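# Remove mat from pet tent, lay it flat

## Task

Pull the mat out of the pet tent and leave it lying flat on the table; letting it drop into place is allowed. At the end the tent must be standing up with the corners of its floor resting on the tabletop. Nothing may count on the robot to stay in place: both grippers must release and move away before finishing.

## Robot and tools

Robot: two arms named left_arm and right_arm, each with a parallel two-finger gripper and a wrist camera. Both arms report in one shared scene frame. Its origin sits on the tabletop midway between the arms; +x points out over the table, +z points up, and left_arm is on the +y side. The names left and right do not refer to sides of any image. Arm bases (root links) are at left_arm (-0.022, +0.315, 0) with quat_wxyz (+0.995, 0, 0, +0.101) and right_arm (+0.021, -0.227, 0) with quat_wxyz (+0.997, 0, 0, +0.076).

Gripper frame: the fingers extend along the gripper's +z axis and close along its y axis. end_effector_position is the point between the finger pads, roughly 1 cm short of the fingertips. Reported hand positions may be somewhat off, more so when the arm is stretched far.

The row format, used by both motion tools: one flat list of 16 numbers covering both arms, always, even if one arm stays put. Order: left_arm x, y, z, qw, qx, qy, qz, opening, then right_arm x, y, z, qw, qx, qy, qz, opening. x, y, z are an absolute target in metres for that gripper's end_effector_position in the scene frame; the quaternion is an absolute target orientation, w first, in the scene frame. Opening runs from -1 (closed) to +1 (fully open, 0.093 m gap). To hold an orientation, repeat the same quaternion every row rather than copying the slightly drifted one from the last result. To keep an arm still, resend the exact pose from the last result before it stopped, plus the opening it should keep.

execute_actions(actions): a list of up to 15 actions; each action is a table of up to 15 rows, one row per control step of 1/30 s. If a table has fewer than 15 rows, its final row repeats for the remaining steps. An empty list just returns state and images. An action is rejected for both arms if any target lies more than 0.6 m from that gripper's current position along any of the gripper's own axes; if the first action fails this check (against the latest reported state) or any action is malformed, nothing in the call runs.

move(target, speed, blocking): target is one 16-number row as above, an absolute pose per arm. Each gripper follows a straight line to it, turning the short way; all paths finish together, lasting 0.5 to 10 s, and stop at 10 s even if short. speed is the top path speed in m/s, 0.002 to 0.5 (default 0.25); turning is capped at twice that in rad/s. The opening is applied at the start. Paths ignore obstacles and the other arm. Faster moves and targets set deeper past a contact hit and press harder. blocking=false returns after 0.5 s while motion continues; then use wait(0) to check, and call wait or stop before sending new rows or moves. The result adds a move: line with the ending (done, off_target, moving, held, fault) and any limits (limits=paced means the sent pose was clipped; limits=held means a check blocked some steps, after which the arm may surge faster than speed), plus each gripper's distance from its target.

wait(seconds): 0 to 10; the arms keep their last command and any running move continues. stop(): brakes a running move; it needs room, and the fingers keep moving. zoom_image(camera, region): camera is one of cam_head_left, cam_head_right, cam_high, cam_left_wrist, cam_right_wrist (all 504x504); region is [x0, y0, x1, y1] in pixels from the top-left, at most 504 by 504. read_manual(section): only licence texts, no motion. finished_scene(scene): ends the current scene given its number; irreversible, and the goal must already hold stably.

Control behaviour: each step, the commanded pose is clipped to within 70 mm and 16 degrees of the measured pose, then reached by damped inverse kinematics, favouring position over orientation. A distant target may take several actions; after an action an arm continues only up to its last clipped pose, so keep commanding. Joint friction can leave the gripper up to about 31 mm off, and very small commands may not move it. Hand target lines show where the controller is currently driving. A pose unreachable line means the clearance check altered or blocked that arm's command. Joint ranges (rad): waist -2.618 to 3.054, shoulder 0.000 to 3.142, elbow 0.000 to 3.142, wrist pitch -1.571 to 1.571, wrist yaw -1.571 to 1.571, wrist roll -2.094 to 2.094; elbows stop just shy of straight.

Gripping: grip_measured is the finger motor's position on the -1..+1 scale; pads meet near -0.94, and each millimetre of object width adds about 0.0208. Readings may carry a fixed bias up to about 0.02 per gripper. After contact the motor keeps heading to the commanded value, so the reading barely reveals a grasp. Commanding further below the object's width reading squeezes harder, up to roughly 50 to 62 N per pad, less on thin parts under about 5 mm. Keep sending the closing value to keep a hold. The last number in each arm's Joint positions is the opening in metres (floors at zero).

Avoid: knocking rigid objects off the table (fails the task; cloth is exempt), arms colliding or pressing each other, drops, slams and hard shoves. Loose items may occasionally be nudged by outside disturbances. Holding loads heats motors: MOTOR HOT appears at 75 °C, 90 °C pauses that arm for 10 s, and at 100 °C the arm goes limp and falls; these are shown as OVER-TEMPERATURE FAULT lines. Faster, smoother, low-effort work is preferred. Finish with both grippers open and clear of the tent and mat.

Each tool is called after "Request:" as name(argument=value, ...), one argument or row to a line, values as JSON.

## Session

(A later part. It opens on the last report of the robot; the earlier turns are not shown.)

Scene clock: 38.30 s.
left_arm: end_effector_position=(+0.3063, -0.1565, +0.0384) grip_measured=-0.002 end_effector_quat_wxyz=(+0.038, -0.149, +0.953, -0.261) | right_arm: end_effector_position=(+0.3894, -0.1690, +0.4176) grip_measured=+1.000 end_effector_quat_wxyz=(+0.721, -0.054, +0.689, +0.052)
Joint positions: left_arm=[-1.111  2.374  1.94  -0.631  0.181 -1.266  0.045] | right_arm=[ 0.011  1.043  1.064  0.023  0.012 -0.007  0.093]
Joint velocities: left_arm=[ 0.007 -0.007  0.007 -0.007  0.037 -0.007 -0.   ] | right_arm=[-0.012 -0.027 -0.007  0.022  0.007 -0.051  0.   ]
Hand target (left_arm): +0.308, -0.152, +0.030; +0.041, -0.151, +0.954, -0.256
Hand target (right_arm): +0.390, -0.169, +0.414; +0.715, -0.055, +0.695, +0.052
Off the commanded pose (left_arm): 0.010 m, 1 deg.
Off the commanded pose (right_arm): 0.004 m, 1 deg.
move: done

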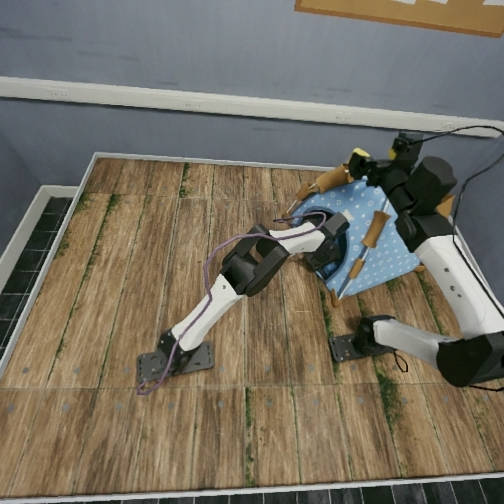

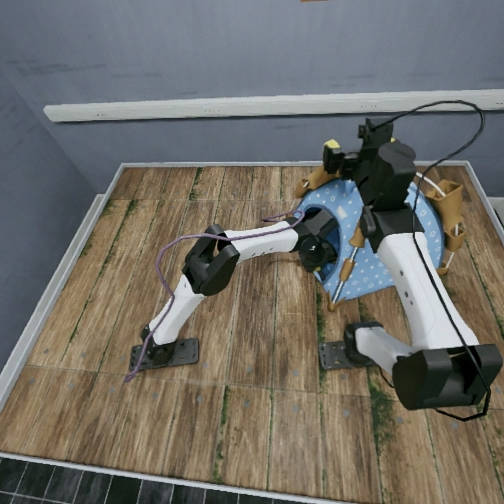

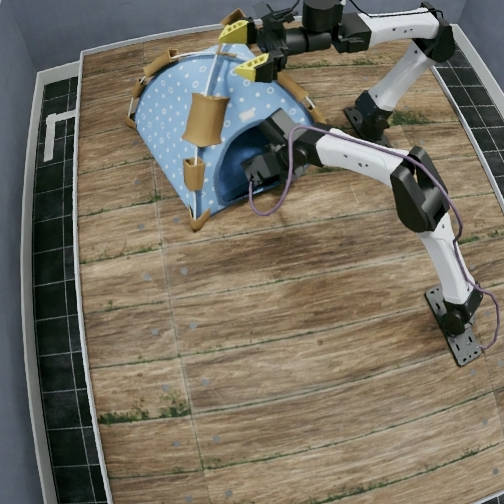

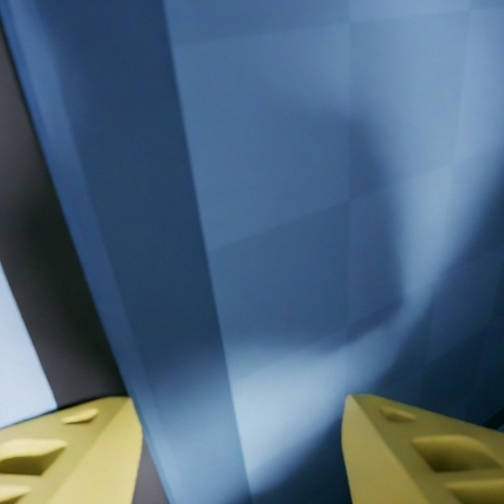

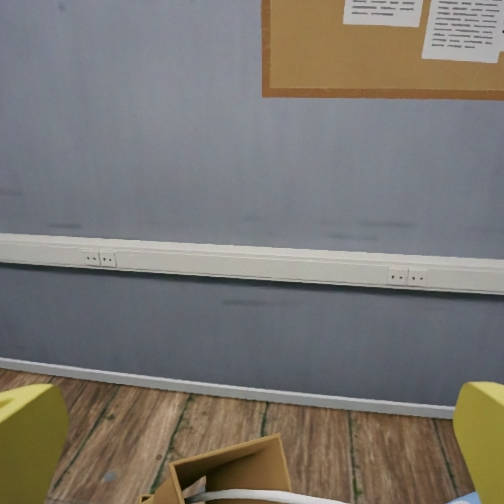

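In the gap. Lower, flatten tilt, slide forward, close.

Request:
move(
  target=[0.308,-0.152,0.012,0.041,-0.151,0.954,-0.256,0,0.3895,-0.1689,0.4138,0.715,-0.055,0.695,0.052,1],
  speed=0.05,
)

Request:
move(
  target=[0.315,-0.175,0.008,0.06,-0.144,0.912,-0.378,-1,0.3895,-0.1689,0.4138,0.715,-0.055,0.695,0.052,1],
  speed=0.1,
)

Request:
move(
  target=[0.31,-0.15,0.08,0.06,-0.144,0.912,-0.378,-1,0.3895,-0.1689,0.4138,0.715,-0.055,0.695,0.052,1],
  speed=0.1,
)

Scene clock: 42.17 s.
left_arm: end_effector_position=(+0.3082, -0.1590, +0.0353) grip_measured=-0.002 end_effector_quat_wxyz=(+0.043, -0.147, +0.951, -0.270) | right_arm: end_effector_position=(+0.3894, -0.1690, +0.4178) grip_measured=+1.000 end_effector_quat_wxyz=(+0.721, -0.054, +0.689, +0.052)
Joint positions: left_arm=[-1.111  2.374  1.917 -0.588  0.181 -1.266  0.045] | right_arm=[ 0.011  1.043  1.064  0.024  0.012 -0.007  0.093]
Joint velocities: left_arm=[ 0.007 -0.002 -0.007 -0.007 -0.037 -0.037 -0.001] | right_arm=[-0.007  0.012 -0.002  0.037  0.007 -0.007  0.   ]
Hand target (left_arm): +0.308, -0.152, +0.012; +0.041, -0.151, +0.954, -0.255
Hand target (right_arm): +0.390, -0.169, +0.414; +0.715, -0.055, +0.695, +0.052
Off the commanded pose (left_arm): 0.024 m, 2 deg.
Off the commanded pose (right_arm): 0.004 m, 1 deg.
move: off_target (left_arm)

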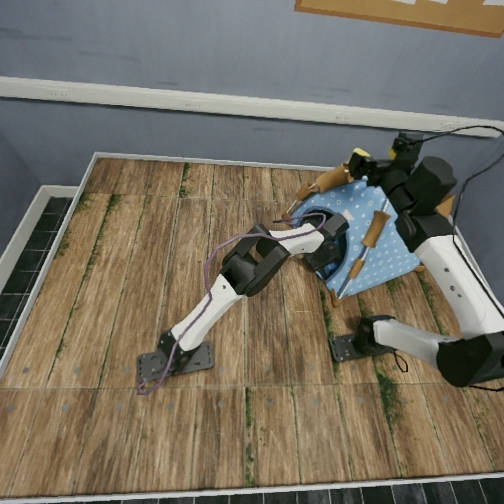

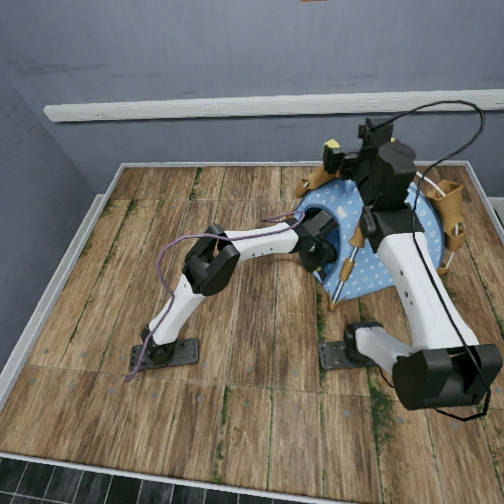

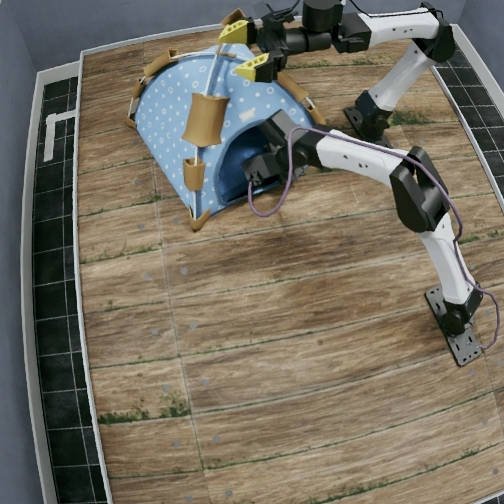

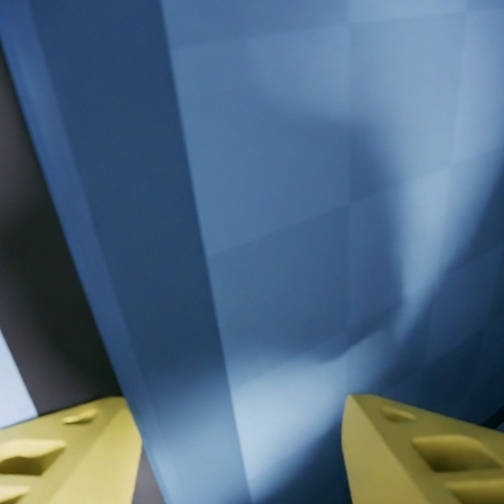

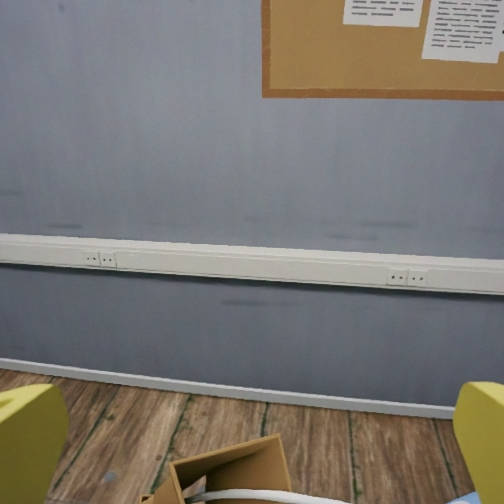

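Scene clock: 43.73 s.
left_arm: end_effector_position=(+0.3199, -0.1835, +0.0321) grip_measured=-0.965 end_effector_quat_wxyz=(+0.069, -0.137, +0.905, -0.397) | right_arm: end_effector_position=(+0.3894, -0.1690, +0.4181) grip_measured=+1.000 end_effector_quat_wxyz=(+0.722, -0.054, +0.688, +0.052)
Joint positions: left_arm=[-1.1    2.342  1.671 -0.102  0.255 -1.308  0.   ] | right_arm=[ 0.011  1.043  1.064  0.025  0.012 -0.007  0.093]
Joint velocities: left_arm=[-0.012 -0.002 -0.007 -0.007 -0.051  0.066  0.   ] | right_arm=[ 0.002  0.002 -0.037 -0.037 -0.022  0.037  0.   ]
Hand target (left_arm): +0.315, -0.175, +0.009; +0.059, -0.145, +0.912, -0.378
Hand target (right_arm): +0.390, -0.169, +0.414; +0.715, -0.055, +0.695, +0.052
Off the commanded pose (left_arm): 0.026 m, 3 deg.
Off the commanded pose (right_arm): 0.004 m, 1 deg.
move: off_target (left_arm)

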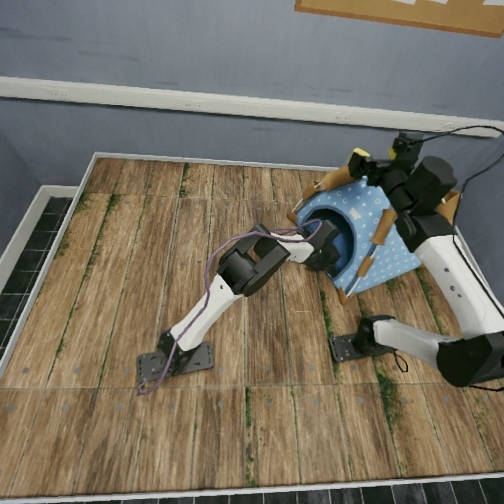

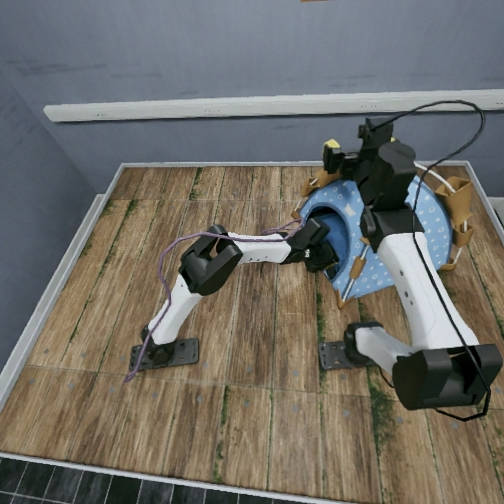

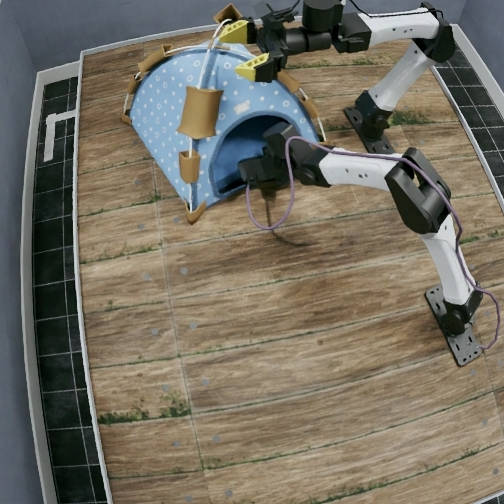

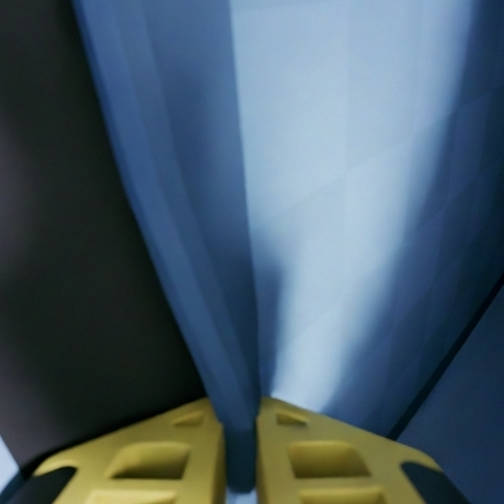

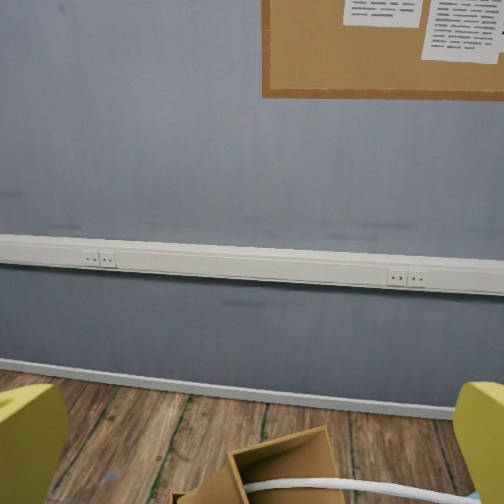

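Scene clock: 44.83 s.
left_arm: end_effector_position=(+0.3117, -0.1579, +0.0771) grip_measured=-0.965 end_effector_quat_wxyz=(+0.064, -0.143, +0.911, -0.382) | right_arm: end_effector_position=(+0.3894, -0.1690, +0.4183) grip_measured=+1.000 end_effector_quat_wxyz=(+0.722, -0.054, +0.688, +0.052)
Joint positions: left_arm=[-1.082  2.195  1.636 -0.251  0.259 -1.297  0.   ] | right_arm=[ 0.011  1.043  1.064  0.026  0.012 -0.007  0.093]
Joint velocities: left_arm=[ 0.012 -0.002 -0.002  0.037  0.037 -0.051  0.   ] | right_arm=[-0.007  0.007 -0.007  0.022  0.007  0.007  0.   ]
Hand target (left_arm): +0.309, -0.150, +0.080; +0.060, -0.144, +0.913, -0.378
Hand target (right_arm): +0.390, -0.169, +0.414; +0.715, -0.055, +0.695, +0.052
Off the commanded pose (left_arm): 0.009 m, 1 deg.
Off the commanded pose (right_arm): 0.004 m, 1 deg.
move: done

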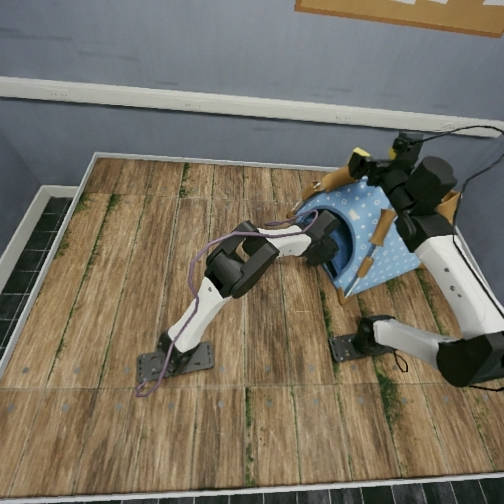

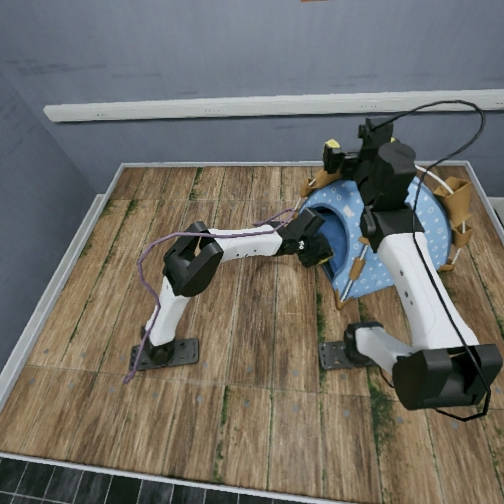

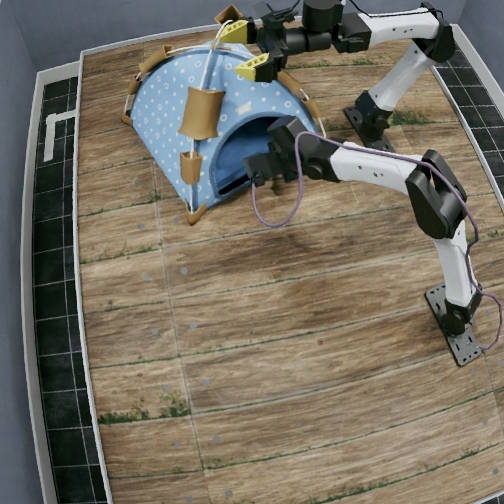

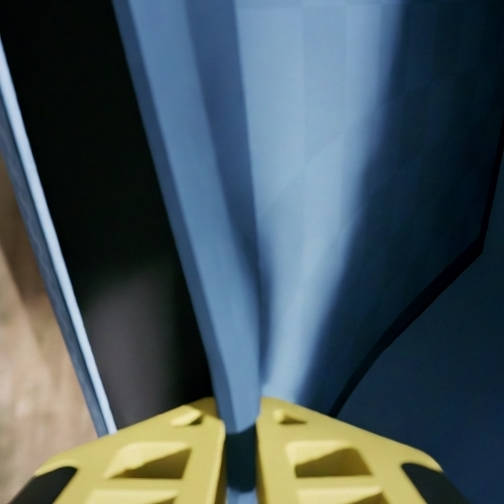

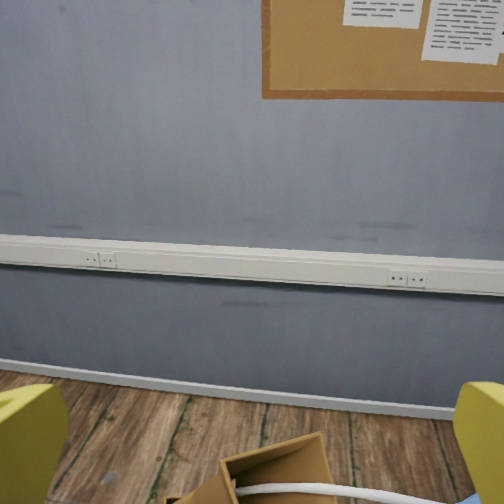

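Got it. Pull.

Request:
move(
  target=[0.29,0.0,0.09,0.06,-0.144,0.912,-0.378,-1,0.3895,-0.1689,0.4138,0.715,-0.055,0.695,0.052,1],
  speed=0.1,
)

Scene clock: 53.83 s.
left_arm: end_effector_position=(+0.2914, -0.0050, +0.0832) grip_measured=-0.965 end_effector_quat_wxyz=(+0.060, -0.144, +0.915, -0.372) | right_arm: end_effector_position=(+0.3894, -0.1690, +0.4186) grip_measured=+1.000 end_effector_quat_wxyz=(+0.722, -0.054, +0.687, +0.052)
Joint positions: left_arm=[-0.845  1.775  1.081 -0.204  0.412 -1.102  0.   ] | right_arm=[ 0.011  1.043  1.064  0.027  0.012 -0.007  0.093]
Joint velocities: left_arm=[-0.012  0.007 -0.002 -0.051 -0.007  0.066  0.   ] | right_arm=[-0.002 -0.012 -0.007  0.037 -0.037  0.066  0.   ]
Hand target (left_arm): +0.288, +0.000, +0.088; +0.062, -0.143, +0.914, -0.375
Hand target (right_arm): +0.390, -0.169, +0.414; +0.715, -0.055, +0.695, +0.052
Off the commanded pose (left_arm): 0.009 m, 1 deg.
Off the commanded pose (right_arm): 0.005 m, 1 deg.
move: done

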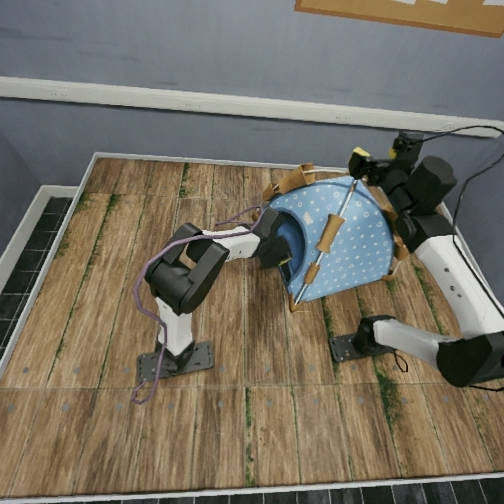

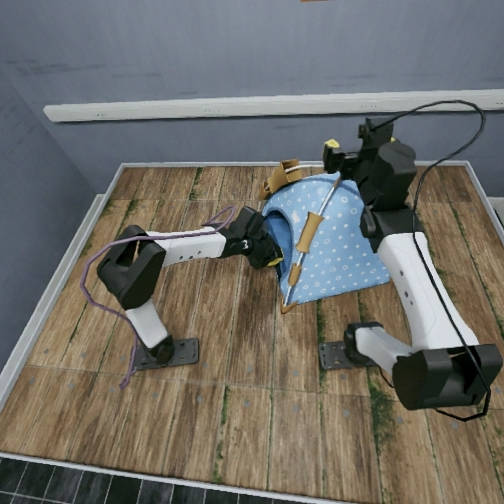

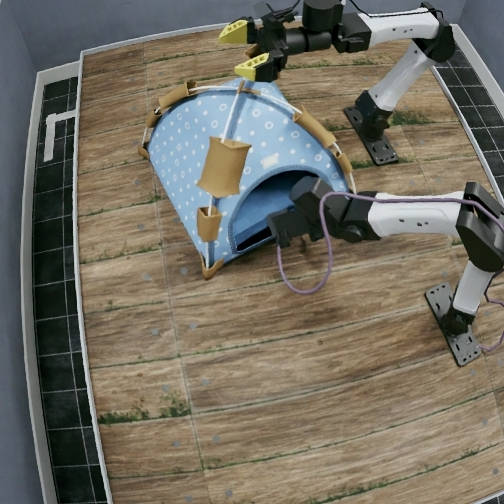

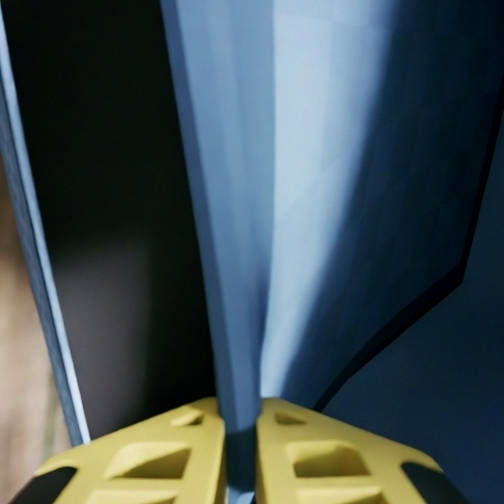

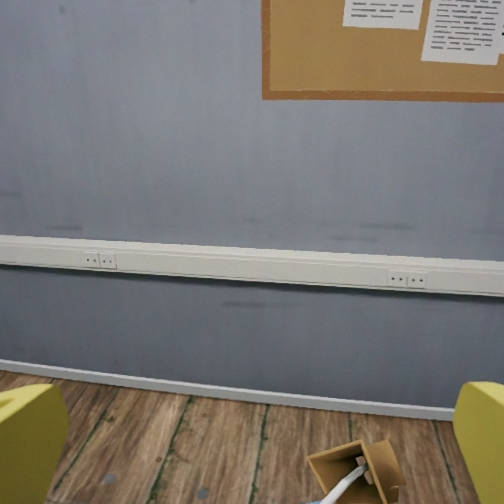

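Request:
move(
  target=[0.29,0.0,0.09,0.06,-0.144,0.912,-0.378,-1,0.2,-0.1,0.45,0.5,0,0.866,0,1],
  speed=0.4,
)

Request:
move(
  target=[0.29,0.0,0.09,0.06,-0.144,0.912,-0.378,-1,0.13,-0.03,0.16,0.26,0,0.966,0,1],
)

Scene clock: 60.63 s.
left_arm: end_effector_position=(+0.2905, -0.0057, +0.0836) grip_measured=-0.965 end_effector_quat_wxyz=(+0.058, -0.142, +0.915, -0.374) | right_arm: end_effector_position=(+0.2027, -0.0987, +0.4423) grip_measured=+1.000 end_effector_quat_wxyz=(+0.536, -0.038, +0.841, +0.067)
Joint positions: left_arm=[-0.845  1.775  1.081 -0.204  0.419 -1.1    0.   ] | right_arm=[ 1.13   1.164  1.906 -1.544  0.952  0.78   0.093]
Joint velocities: left_arm=[ 0.002 -0.002  0.007 -0.066  0.066  0.007  0.   ] | right_arm=[-0.002 -0.012  0.002  0.051  0.022 -0.037  0.   ]
Hand target (left_arm): +0.290, -0.000, +0.090; +0.060, -0.144, +0.913, -0.378
Hand target (right_arm): +0.202, -0.103, +0.445; +0.534, -0.031, +0.842, +0.070
Off the commanded pose (left_arm): 0.009 m, 1 deg.
Off the commanded pose (right_arm): 0.008 m, 10 deg.
joint sent to its limit (right arm) — the command would take joint 4 (wrist pitch) past its lower limit, so that joint was sent only as far as its limit.
move: off_target (right_arm); limits=paced

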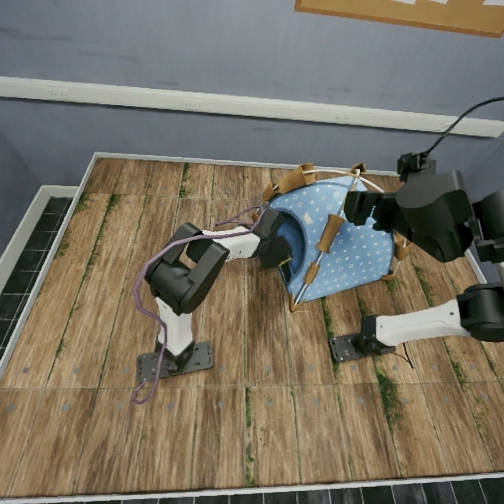

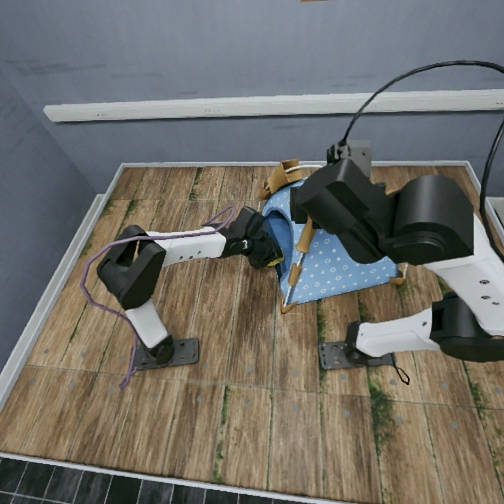

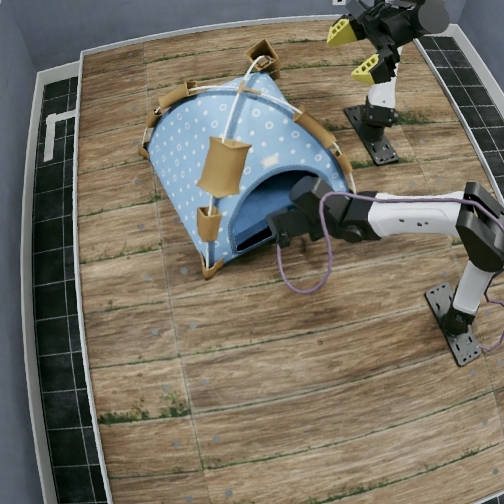

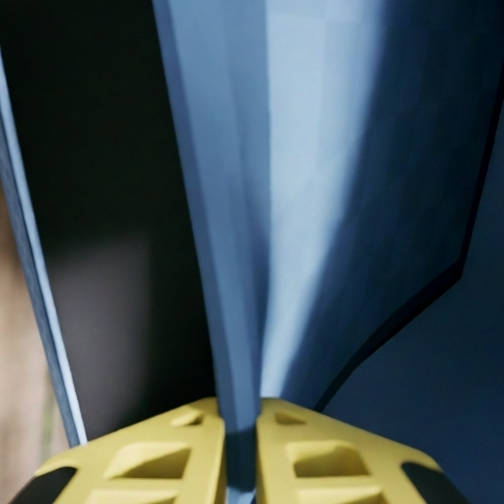

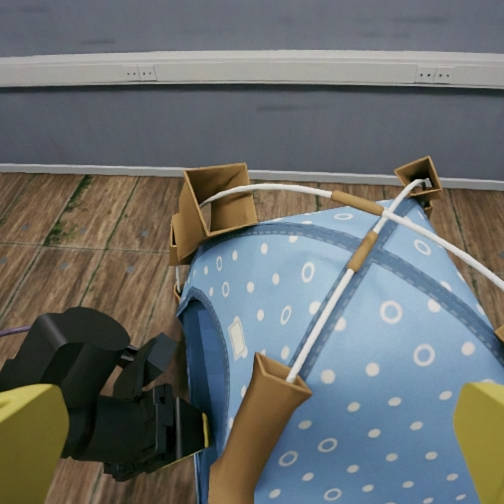

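Scene clock: 62.57 s.
left_arm: end_effector_position=(+0.2905, -0.0057, +0.0836) grip_measured=-0.965 end_effector_quat_wxyz=(+0.058, -0.142, +0.915, -0.374) | right_arm: end_effector_position=(+0.1359, -0.0225, +0.1694) grip_measured=+1.000 end_effector_quat_wxyz=(+0.269, -0.000, +0.963, +0.012)
Joint positions: left_arm=[-0.845  1.775  1.081 -0.204  0.419 -1.1    0.   ] | right_arm=[ 1.284  1.276  1.118 -1.304  0.536  1.405  0.093]
Joint velocities: left_arm=[-0.002 -0.007 -0.012 -0.051  0.081 -0.037  0.   ] | right_arm=[-0.007 -0.012 -0.007  0.022 -0.007 -0.051  0.   ]
Hand target (left_arm): +0.290, -0.000, +0.090; +0.060, -0.144, +0.913, -0.378
Hand target (right_arm): +0.131, -0.023, +0.160; +0.259, -0.004, +0.966, +0.003
Off the commanded pose (left_arm): 0.009 m, 1 deg.
Off the commanded pose (right_arm): 0.013 m, 2 deg.
move: off_target (right_arm)

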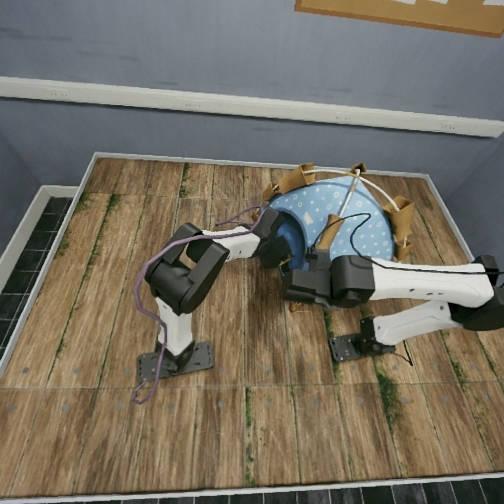

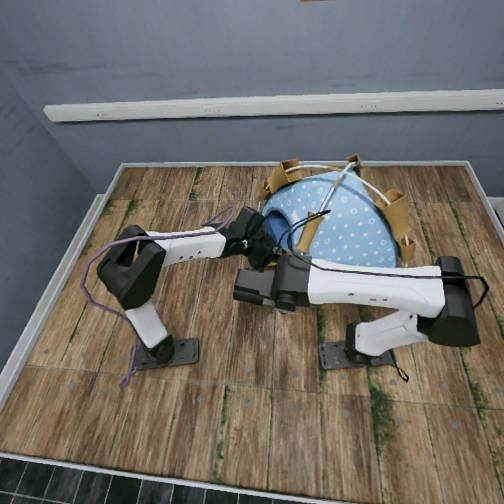

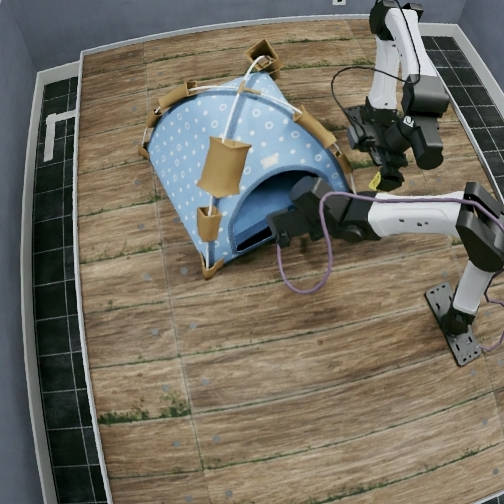

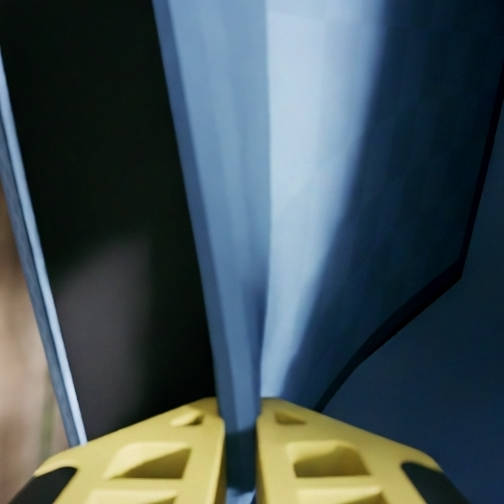

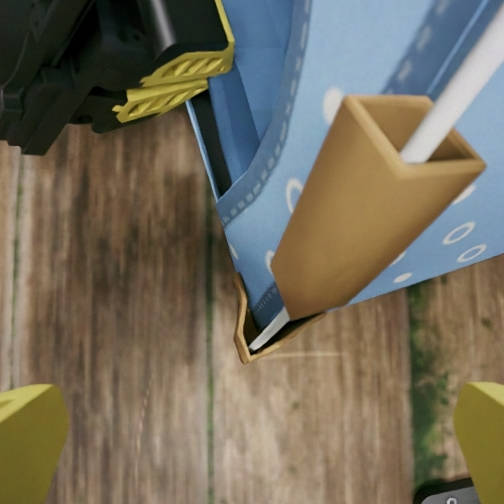

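Request:
move(
  target=[0.29,0.0,0.09,0.06,-0.144,0.912,-0.378,-1,0.12,-0.035,0.06,0.26,0,0.966,0,0.2],
  speed=0.15,
)

Request:
move(
  target=[0.29,0.0,0.09,0.06,-0.144,0.912,-0.378,-1,0.15,-0.035,0.03,0.26,0,0.966,0,0.2],
  speed=0.1,
)

Scene clock: 67.03 s.
left_arm: end_effector_position=(+0.2914, -0.0048, +0.0836) grip_measured=-0.965 end_effector_quat_wxyz=(+0.058, -0.143, +0.915, -0.374) | right_arm: end_effector_position=(+0.1235, -0.0281, +0.0703) grip_measured=+0.202 end_effector_quat_wxyz=(+0.267, +0.004, +0.964, +0.014)
Joint positions: left_arm=[-0.842  1.775  1.081 -0.204  0.419 -1.1    0.   ] | right_arm=[ 1.339  1.306  0.744 -0.933  0.536  1.478  0.055]
Joint velocities: left_arm=[ 0.002  0.002 -0.007  0.051  0.051 -0.022  0.   ] | right_arm=[-0.017 -0.007 -0.022  0.095 -0.037 -0.022  0.001]
Hand target (left_arm): +0.290, -0.000, +0.090; +0.060, -0.144, +0.913, -0.378
Hand target (right_arm): +0.120, -0.033, +0.060; +0.259, -0.000, +0.966, +0.001
Off the commanded pose (left_arm): 0.008 m, 1 deg.
Off the commanded pose (right_arm): 0.013 m, 2 deg.
move: off_target (right_arm)

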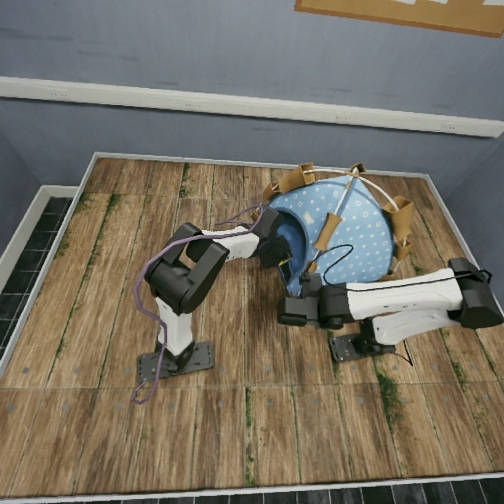

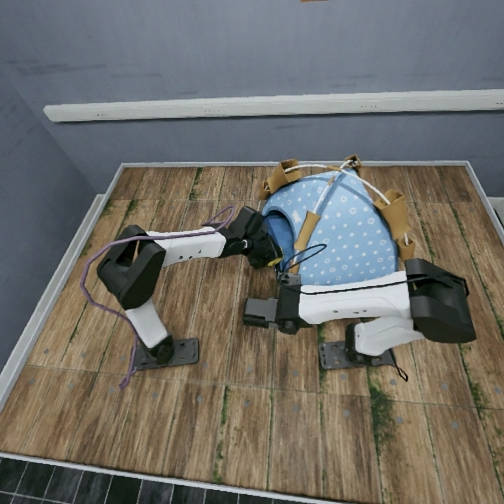

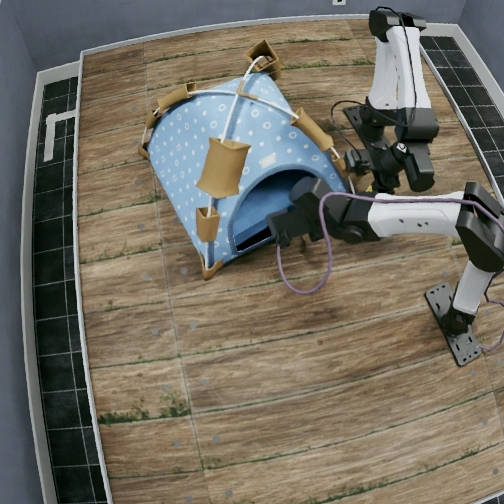

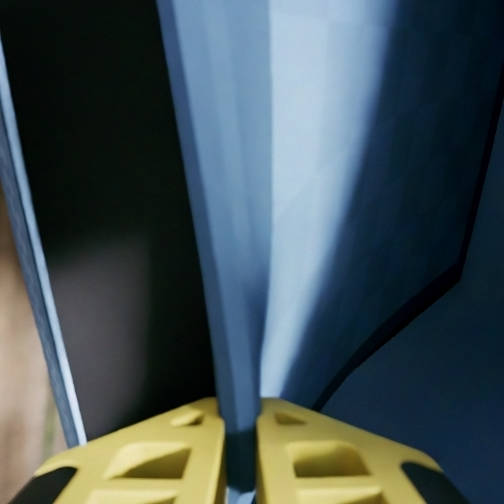

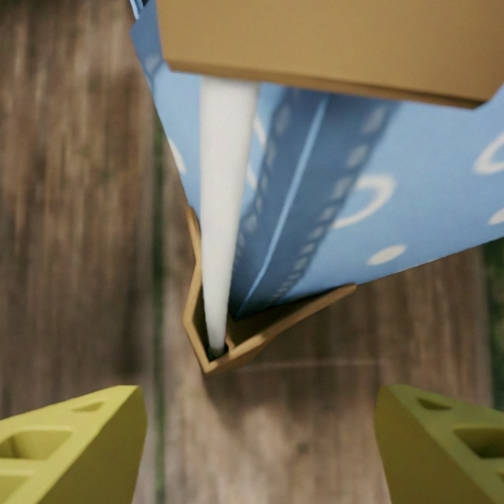

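Scene clock: 68.03 s.
left_arm: end_effector_position=(+0.2946, -0.0018, +0.0832) grip_measured=-0.965 end_effector_quat_wxyz=(+0.062, -0.148, +0.914, -0.372) | right_arm: end_effector_position=(+0.1531, -0.0229, +0.0476) grip_measured=+0.202 end_effector_quat_wxyz=(+0.280, +0.005, +0.960, +0.024)
Joint positions: left_arm=[-0.835  1.775  1.081 -0.204  0.413 -1.1    0.   ] | right_arm=[ 1.213  1.344  0.659 -0.707  0.544  1.324  0.055]
Joint velocities: left_arm=[-0.012 -0.002 -0.007 -0.051 -0.007  0.051  0.   ] | right_arm=[-0.002 -0.007 -0.007 -0.022  0.007  0.037 -0.002]
Hand target (left_arm): +0.290, -0.000, +0.090; +0.060, -0.144, +0.913, -0.378
Hand target (right_arm): +0.151, -0.035, +0.031; +0.261, +0.000, +0.965, -0.001
Off the commanded pose (left_arm): 0.008 m, 1 deg.
Off the commanded pose (right_arm): 0.022 m, 4 deg.
move: off_target (right_arm)

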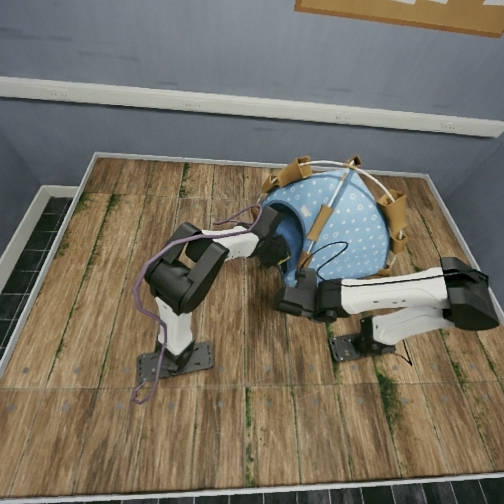

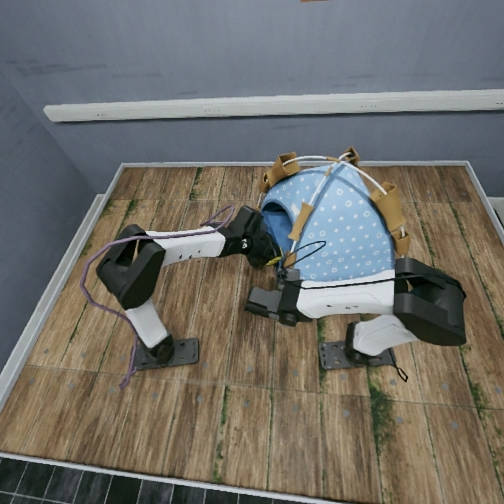

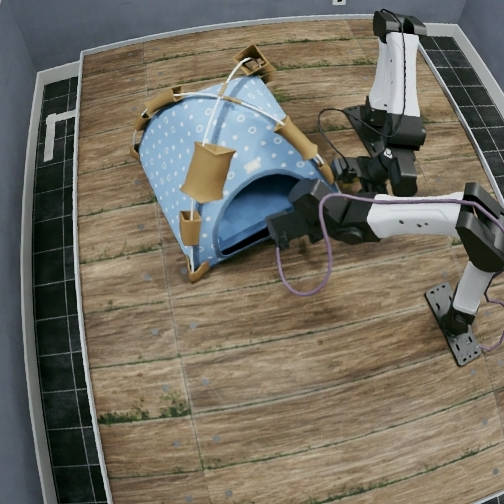

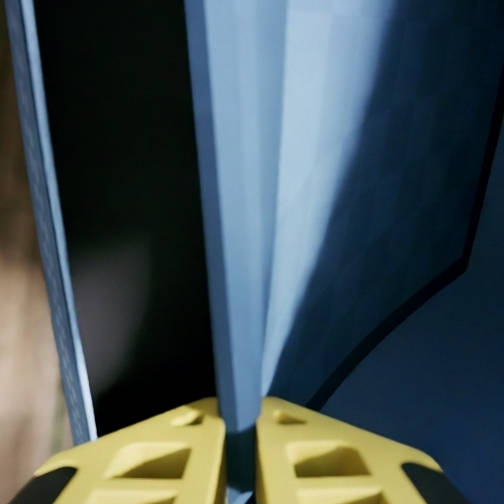

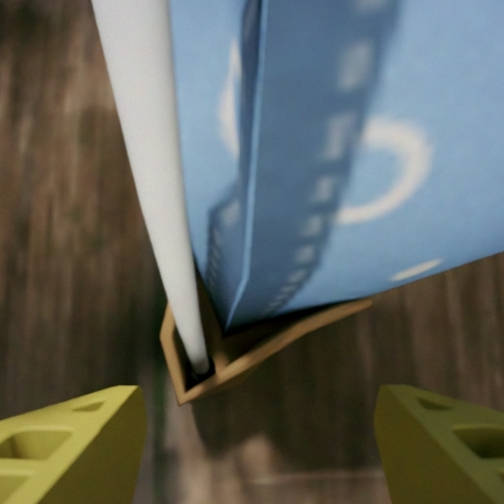

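Request:
move(
  target=[0.29,0.0,0.09,0.06,-0.144,0.912,-0.378,-1,0.13,-0.03,0.04,0.49,-0.15,0.853,0.087,0.2],
)

Request:
move(
  target=[0.29,0.0,0.09,0.06,-0.144,0.912,-0.378,-1,0.175,-0.015,0.02,0.49,-0.15,0.853,0.087,0.2],
  speed=0.1,
)

Scene clock: 72.90 s.
left_arm: end_effector_position=(+0.2950, -0.0017, +0.0833) grip_measured=-0.965 end_effector_quat_wxyz=(+0.063, -0.148, +0.914, -0.372) | right_arm: end_effector_position=(+0.1262, -0.0238, +0.0448) grip_measured=+0.202 end_effector_quat_wxyz=(+0.482, -0.136, +0.860, +0.098)
Joint positions: left_arm=[-0.835  1.775  1.081 -0.202  0.411 -1.1    0.   ] | right_arm=[ 1.614  1.281  0.336 -0.364  1.007  1.308  0.055]
Joint velocities: left_arm=[ 0.002 -0.007 -0.012 -0.051 -0.007 -0.051  0.   ] | right_arm=[-0.007  0.012 -0.007  0.007 -0.007  0.037  0.001]
Hand target (left_arm): +0.290, -0.000, +0.090; +0.060, -0.144, +0.912, -0.378
Hand target (right_arm): +0.127, -0.030, +0.040; +0.487, -0.147, +0.857, +0.088
Off the commanded pose (left_arm): 0.009 m, 1 deg.
Off the commanded pose (right_arm): 0.009 m, 2 deg.
move: done

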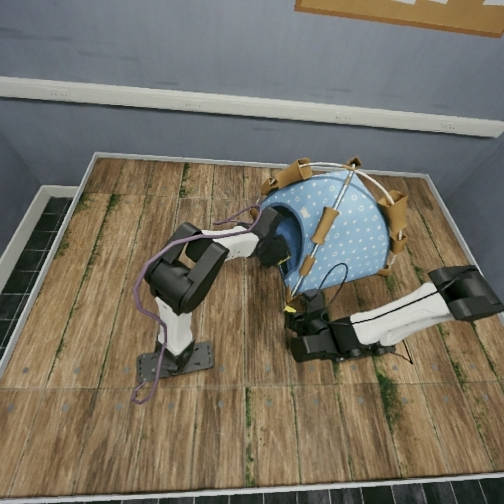

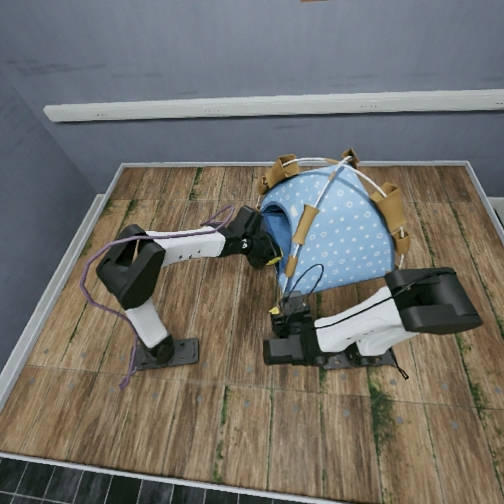

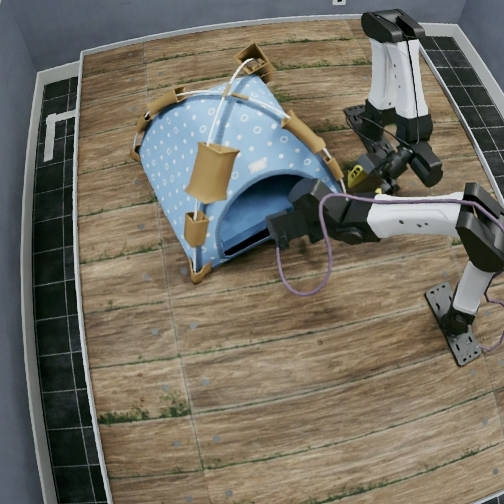

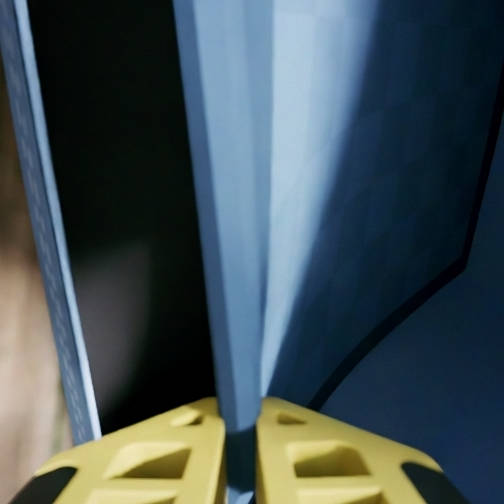

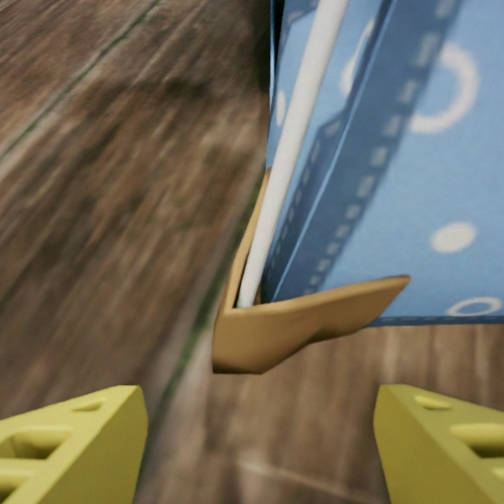

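Scene clock: 74.17 s.
left_arm: end_effector_position=(+0.2980, +0.0007, +0.0829) grip_measured=-0.965 end_effector_quat_wxyz=(+0.068, -0.152, +0.914, -0.369) | right_arm: end_effector_position=(+0.1788, -0.0115, +0.0331) grip_measured=+0.202 end_effector_quat_wxyz=(+0.510, -0.135, +0.845, +0.088)
Joint positions: left_arm=[-0.83   1.775  1.081 -0.201  0.401 -1.1    0.   ] | right_arm=[1.322 1.398 0.215 0.28  0.939 0.809 0.055]
Joint velocities: left_arm=[ 0.007  0.002  0.002 -0.051 -0.037  0.007  0.   ] | right_arm=[-0.007  0.012 -0.007  0.11  -0.007 -0.037 -0.001]
Hand target (left_arm): +0.290, -0.000, +0.090; +0.060, -0.144, +0.912, -0.378
Hand target (right_arm): +0.177, -0.015, +0.021; +0.493, -0.149, +0.853, +0.084
Off the commanded pose (left_arm): 0.011 m, 2 deg.
Off the commanded pose (right_arm): 0.014 m, 3 deg.
move: off_target (left_arm, right_arm)

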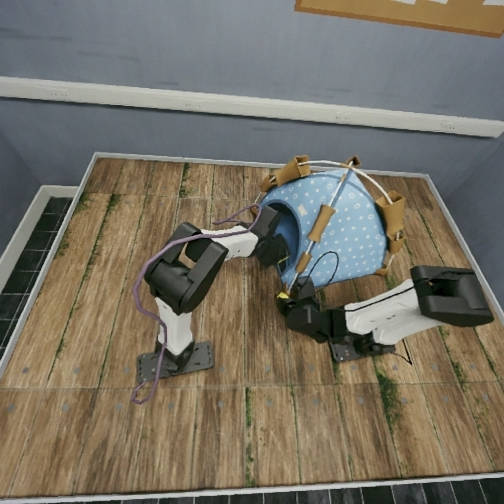

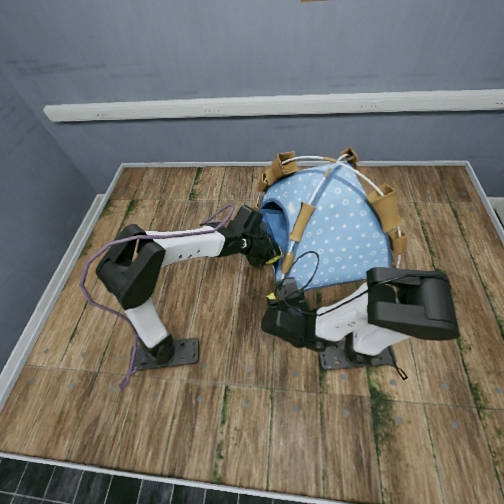

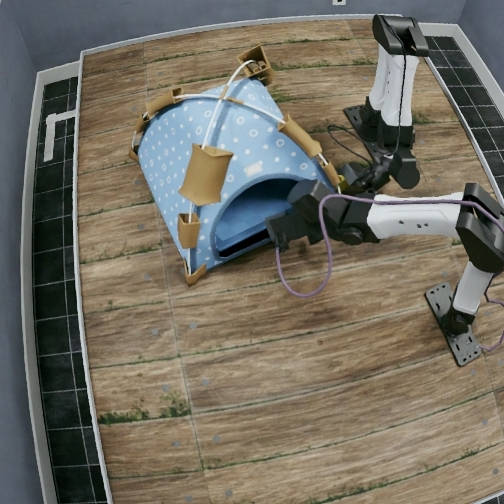

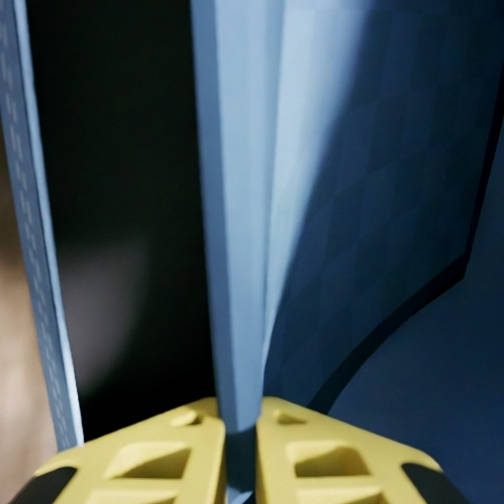

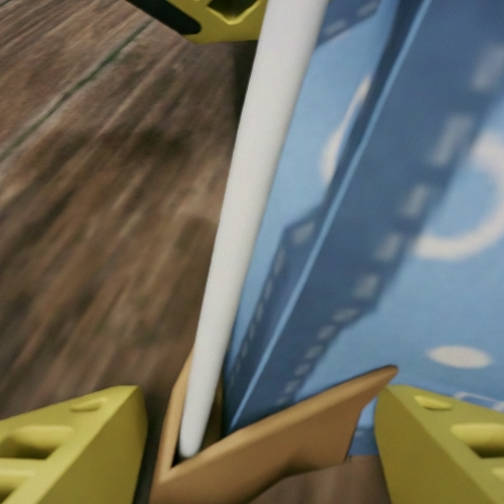

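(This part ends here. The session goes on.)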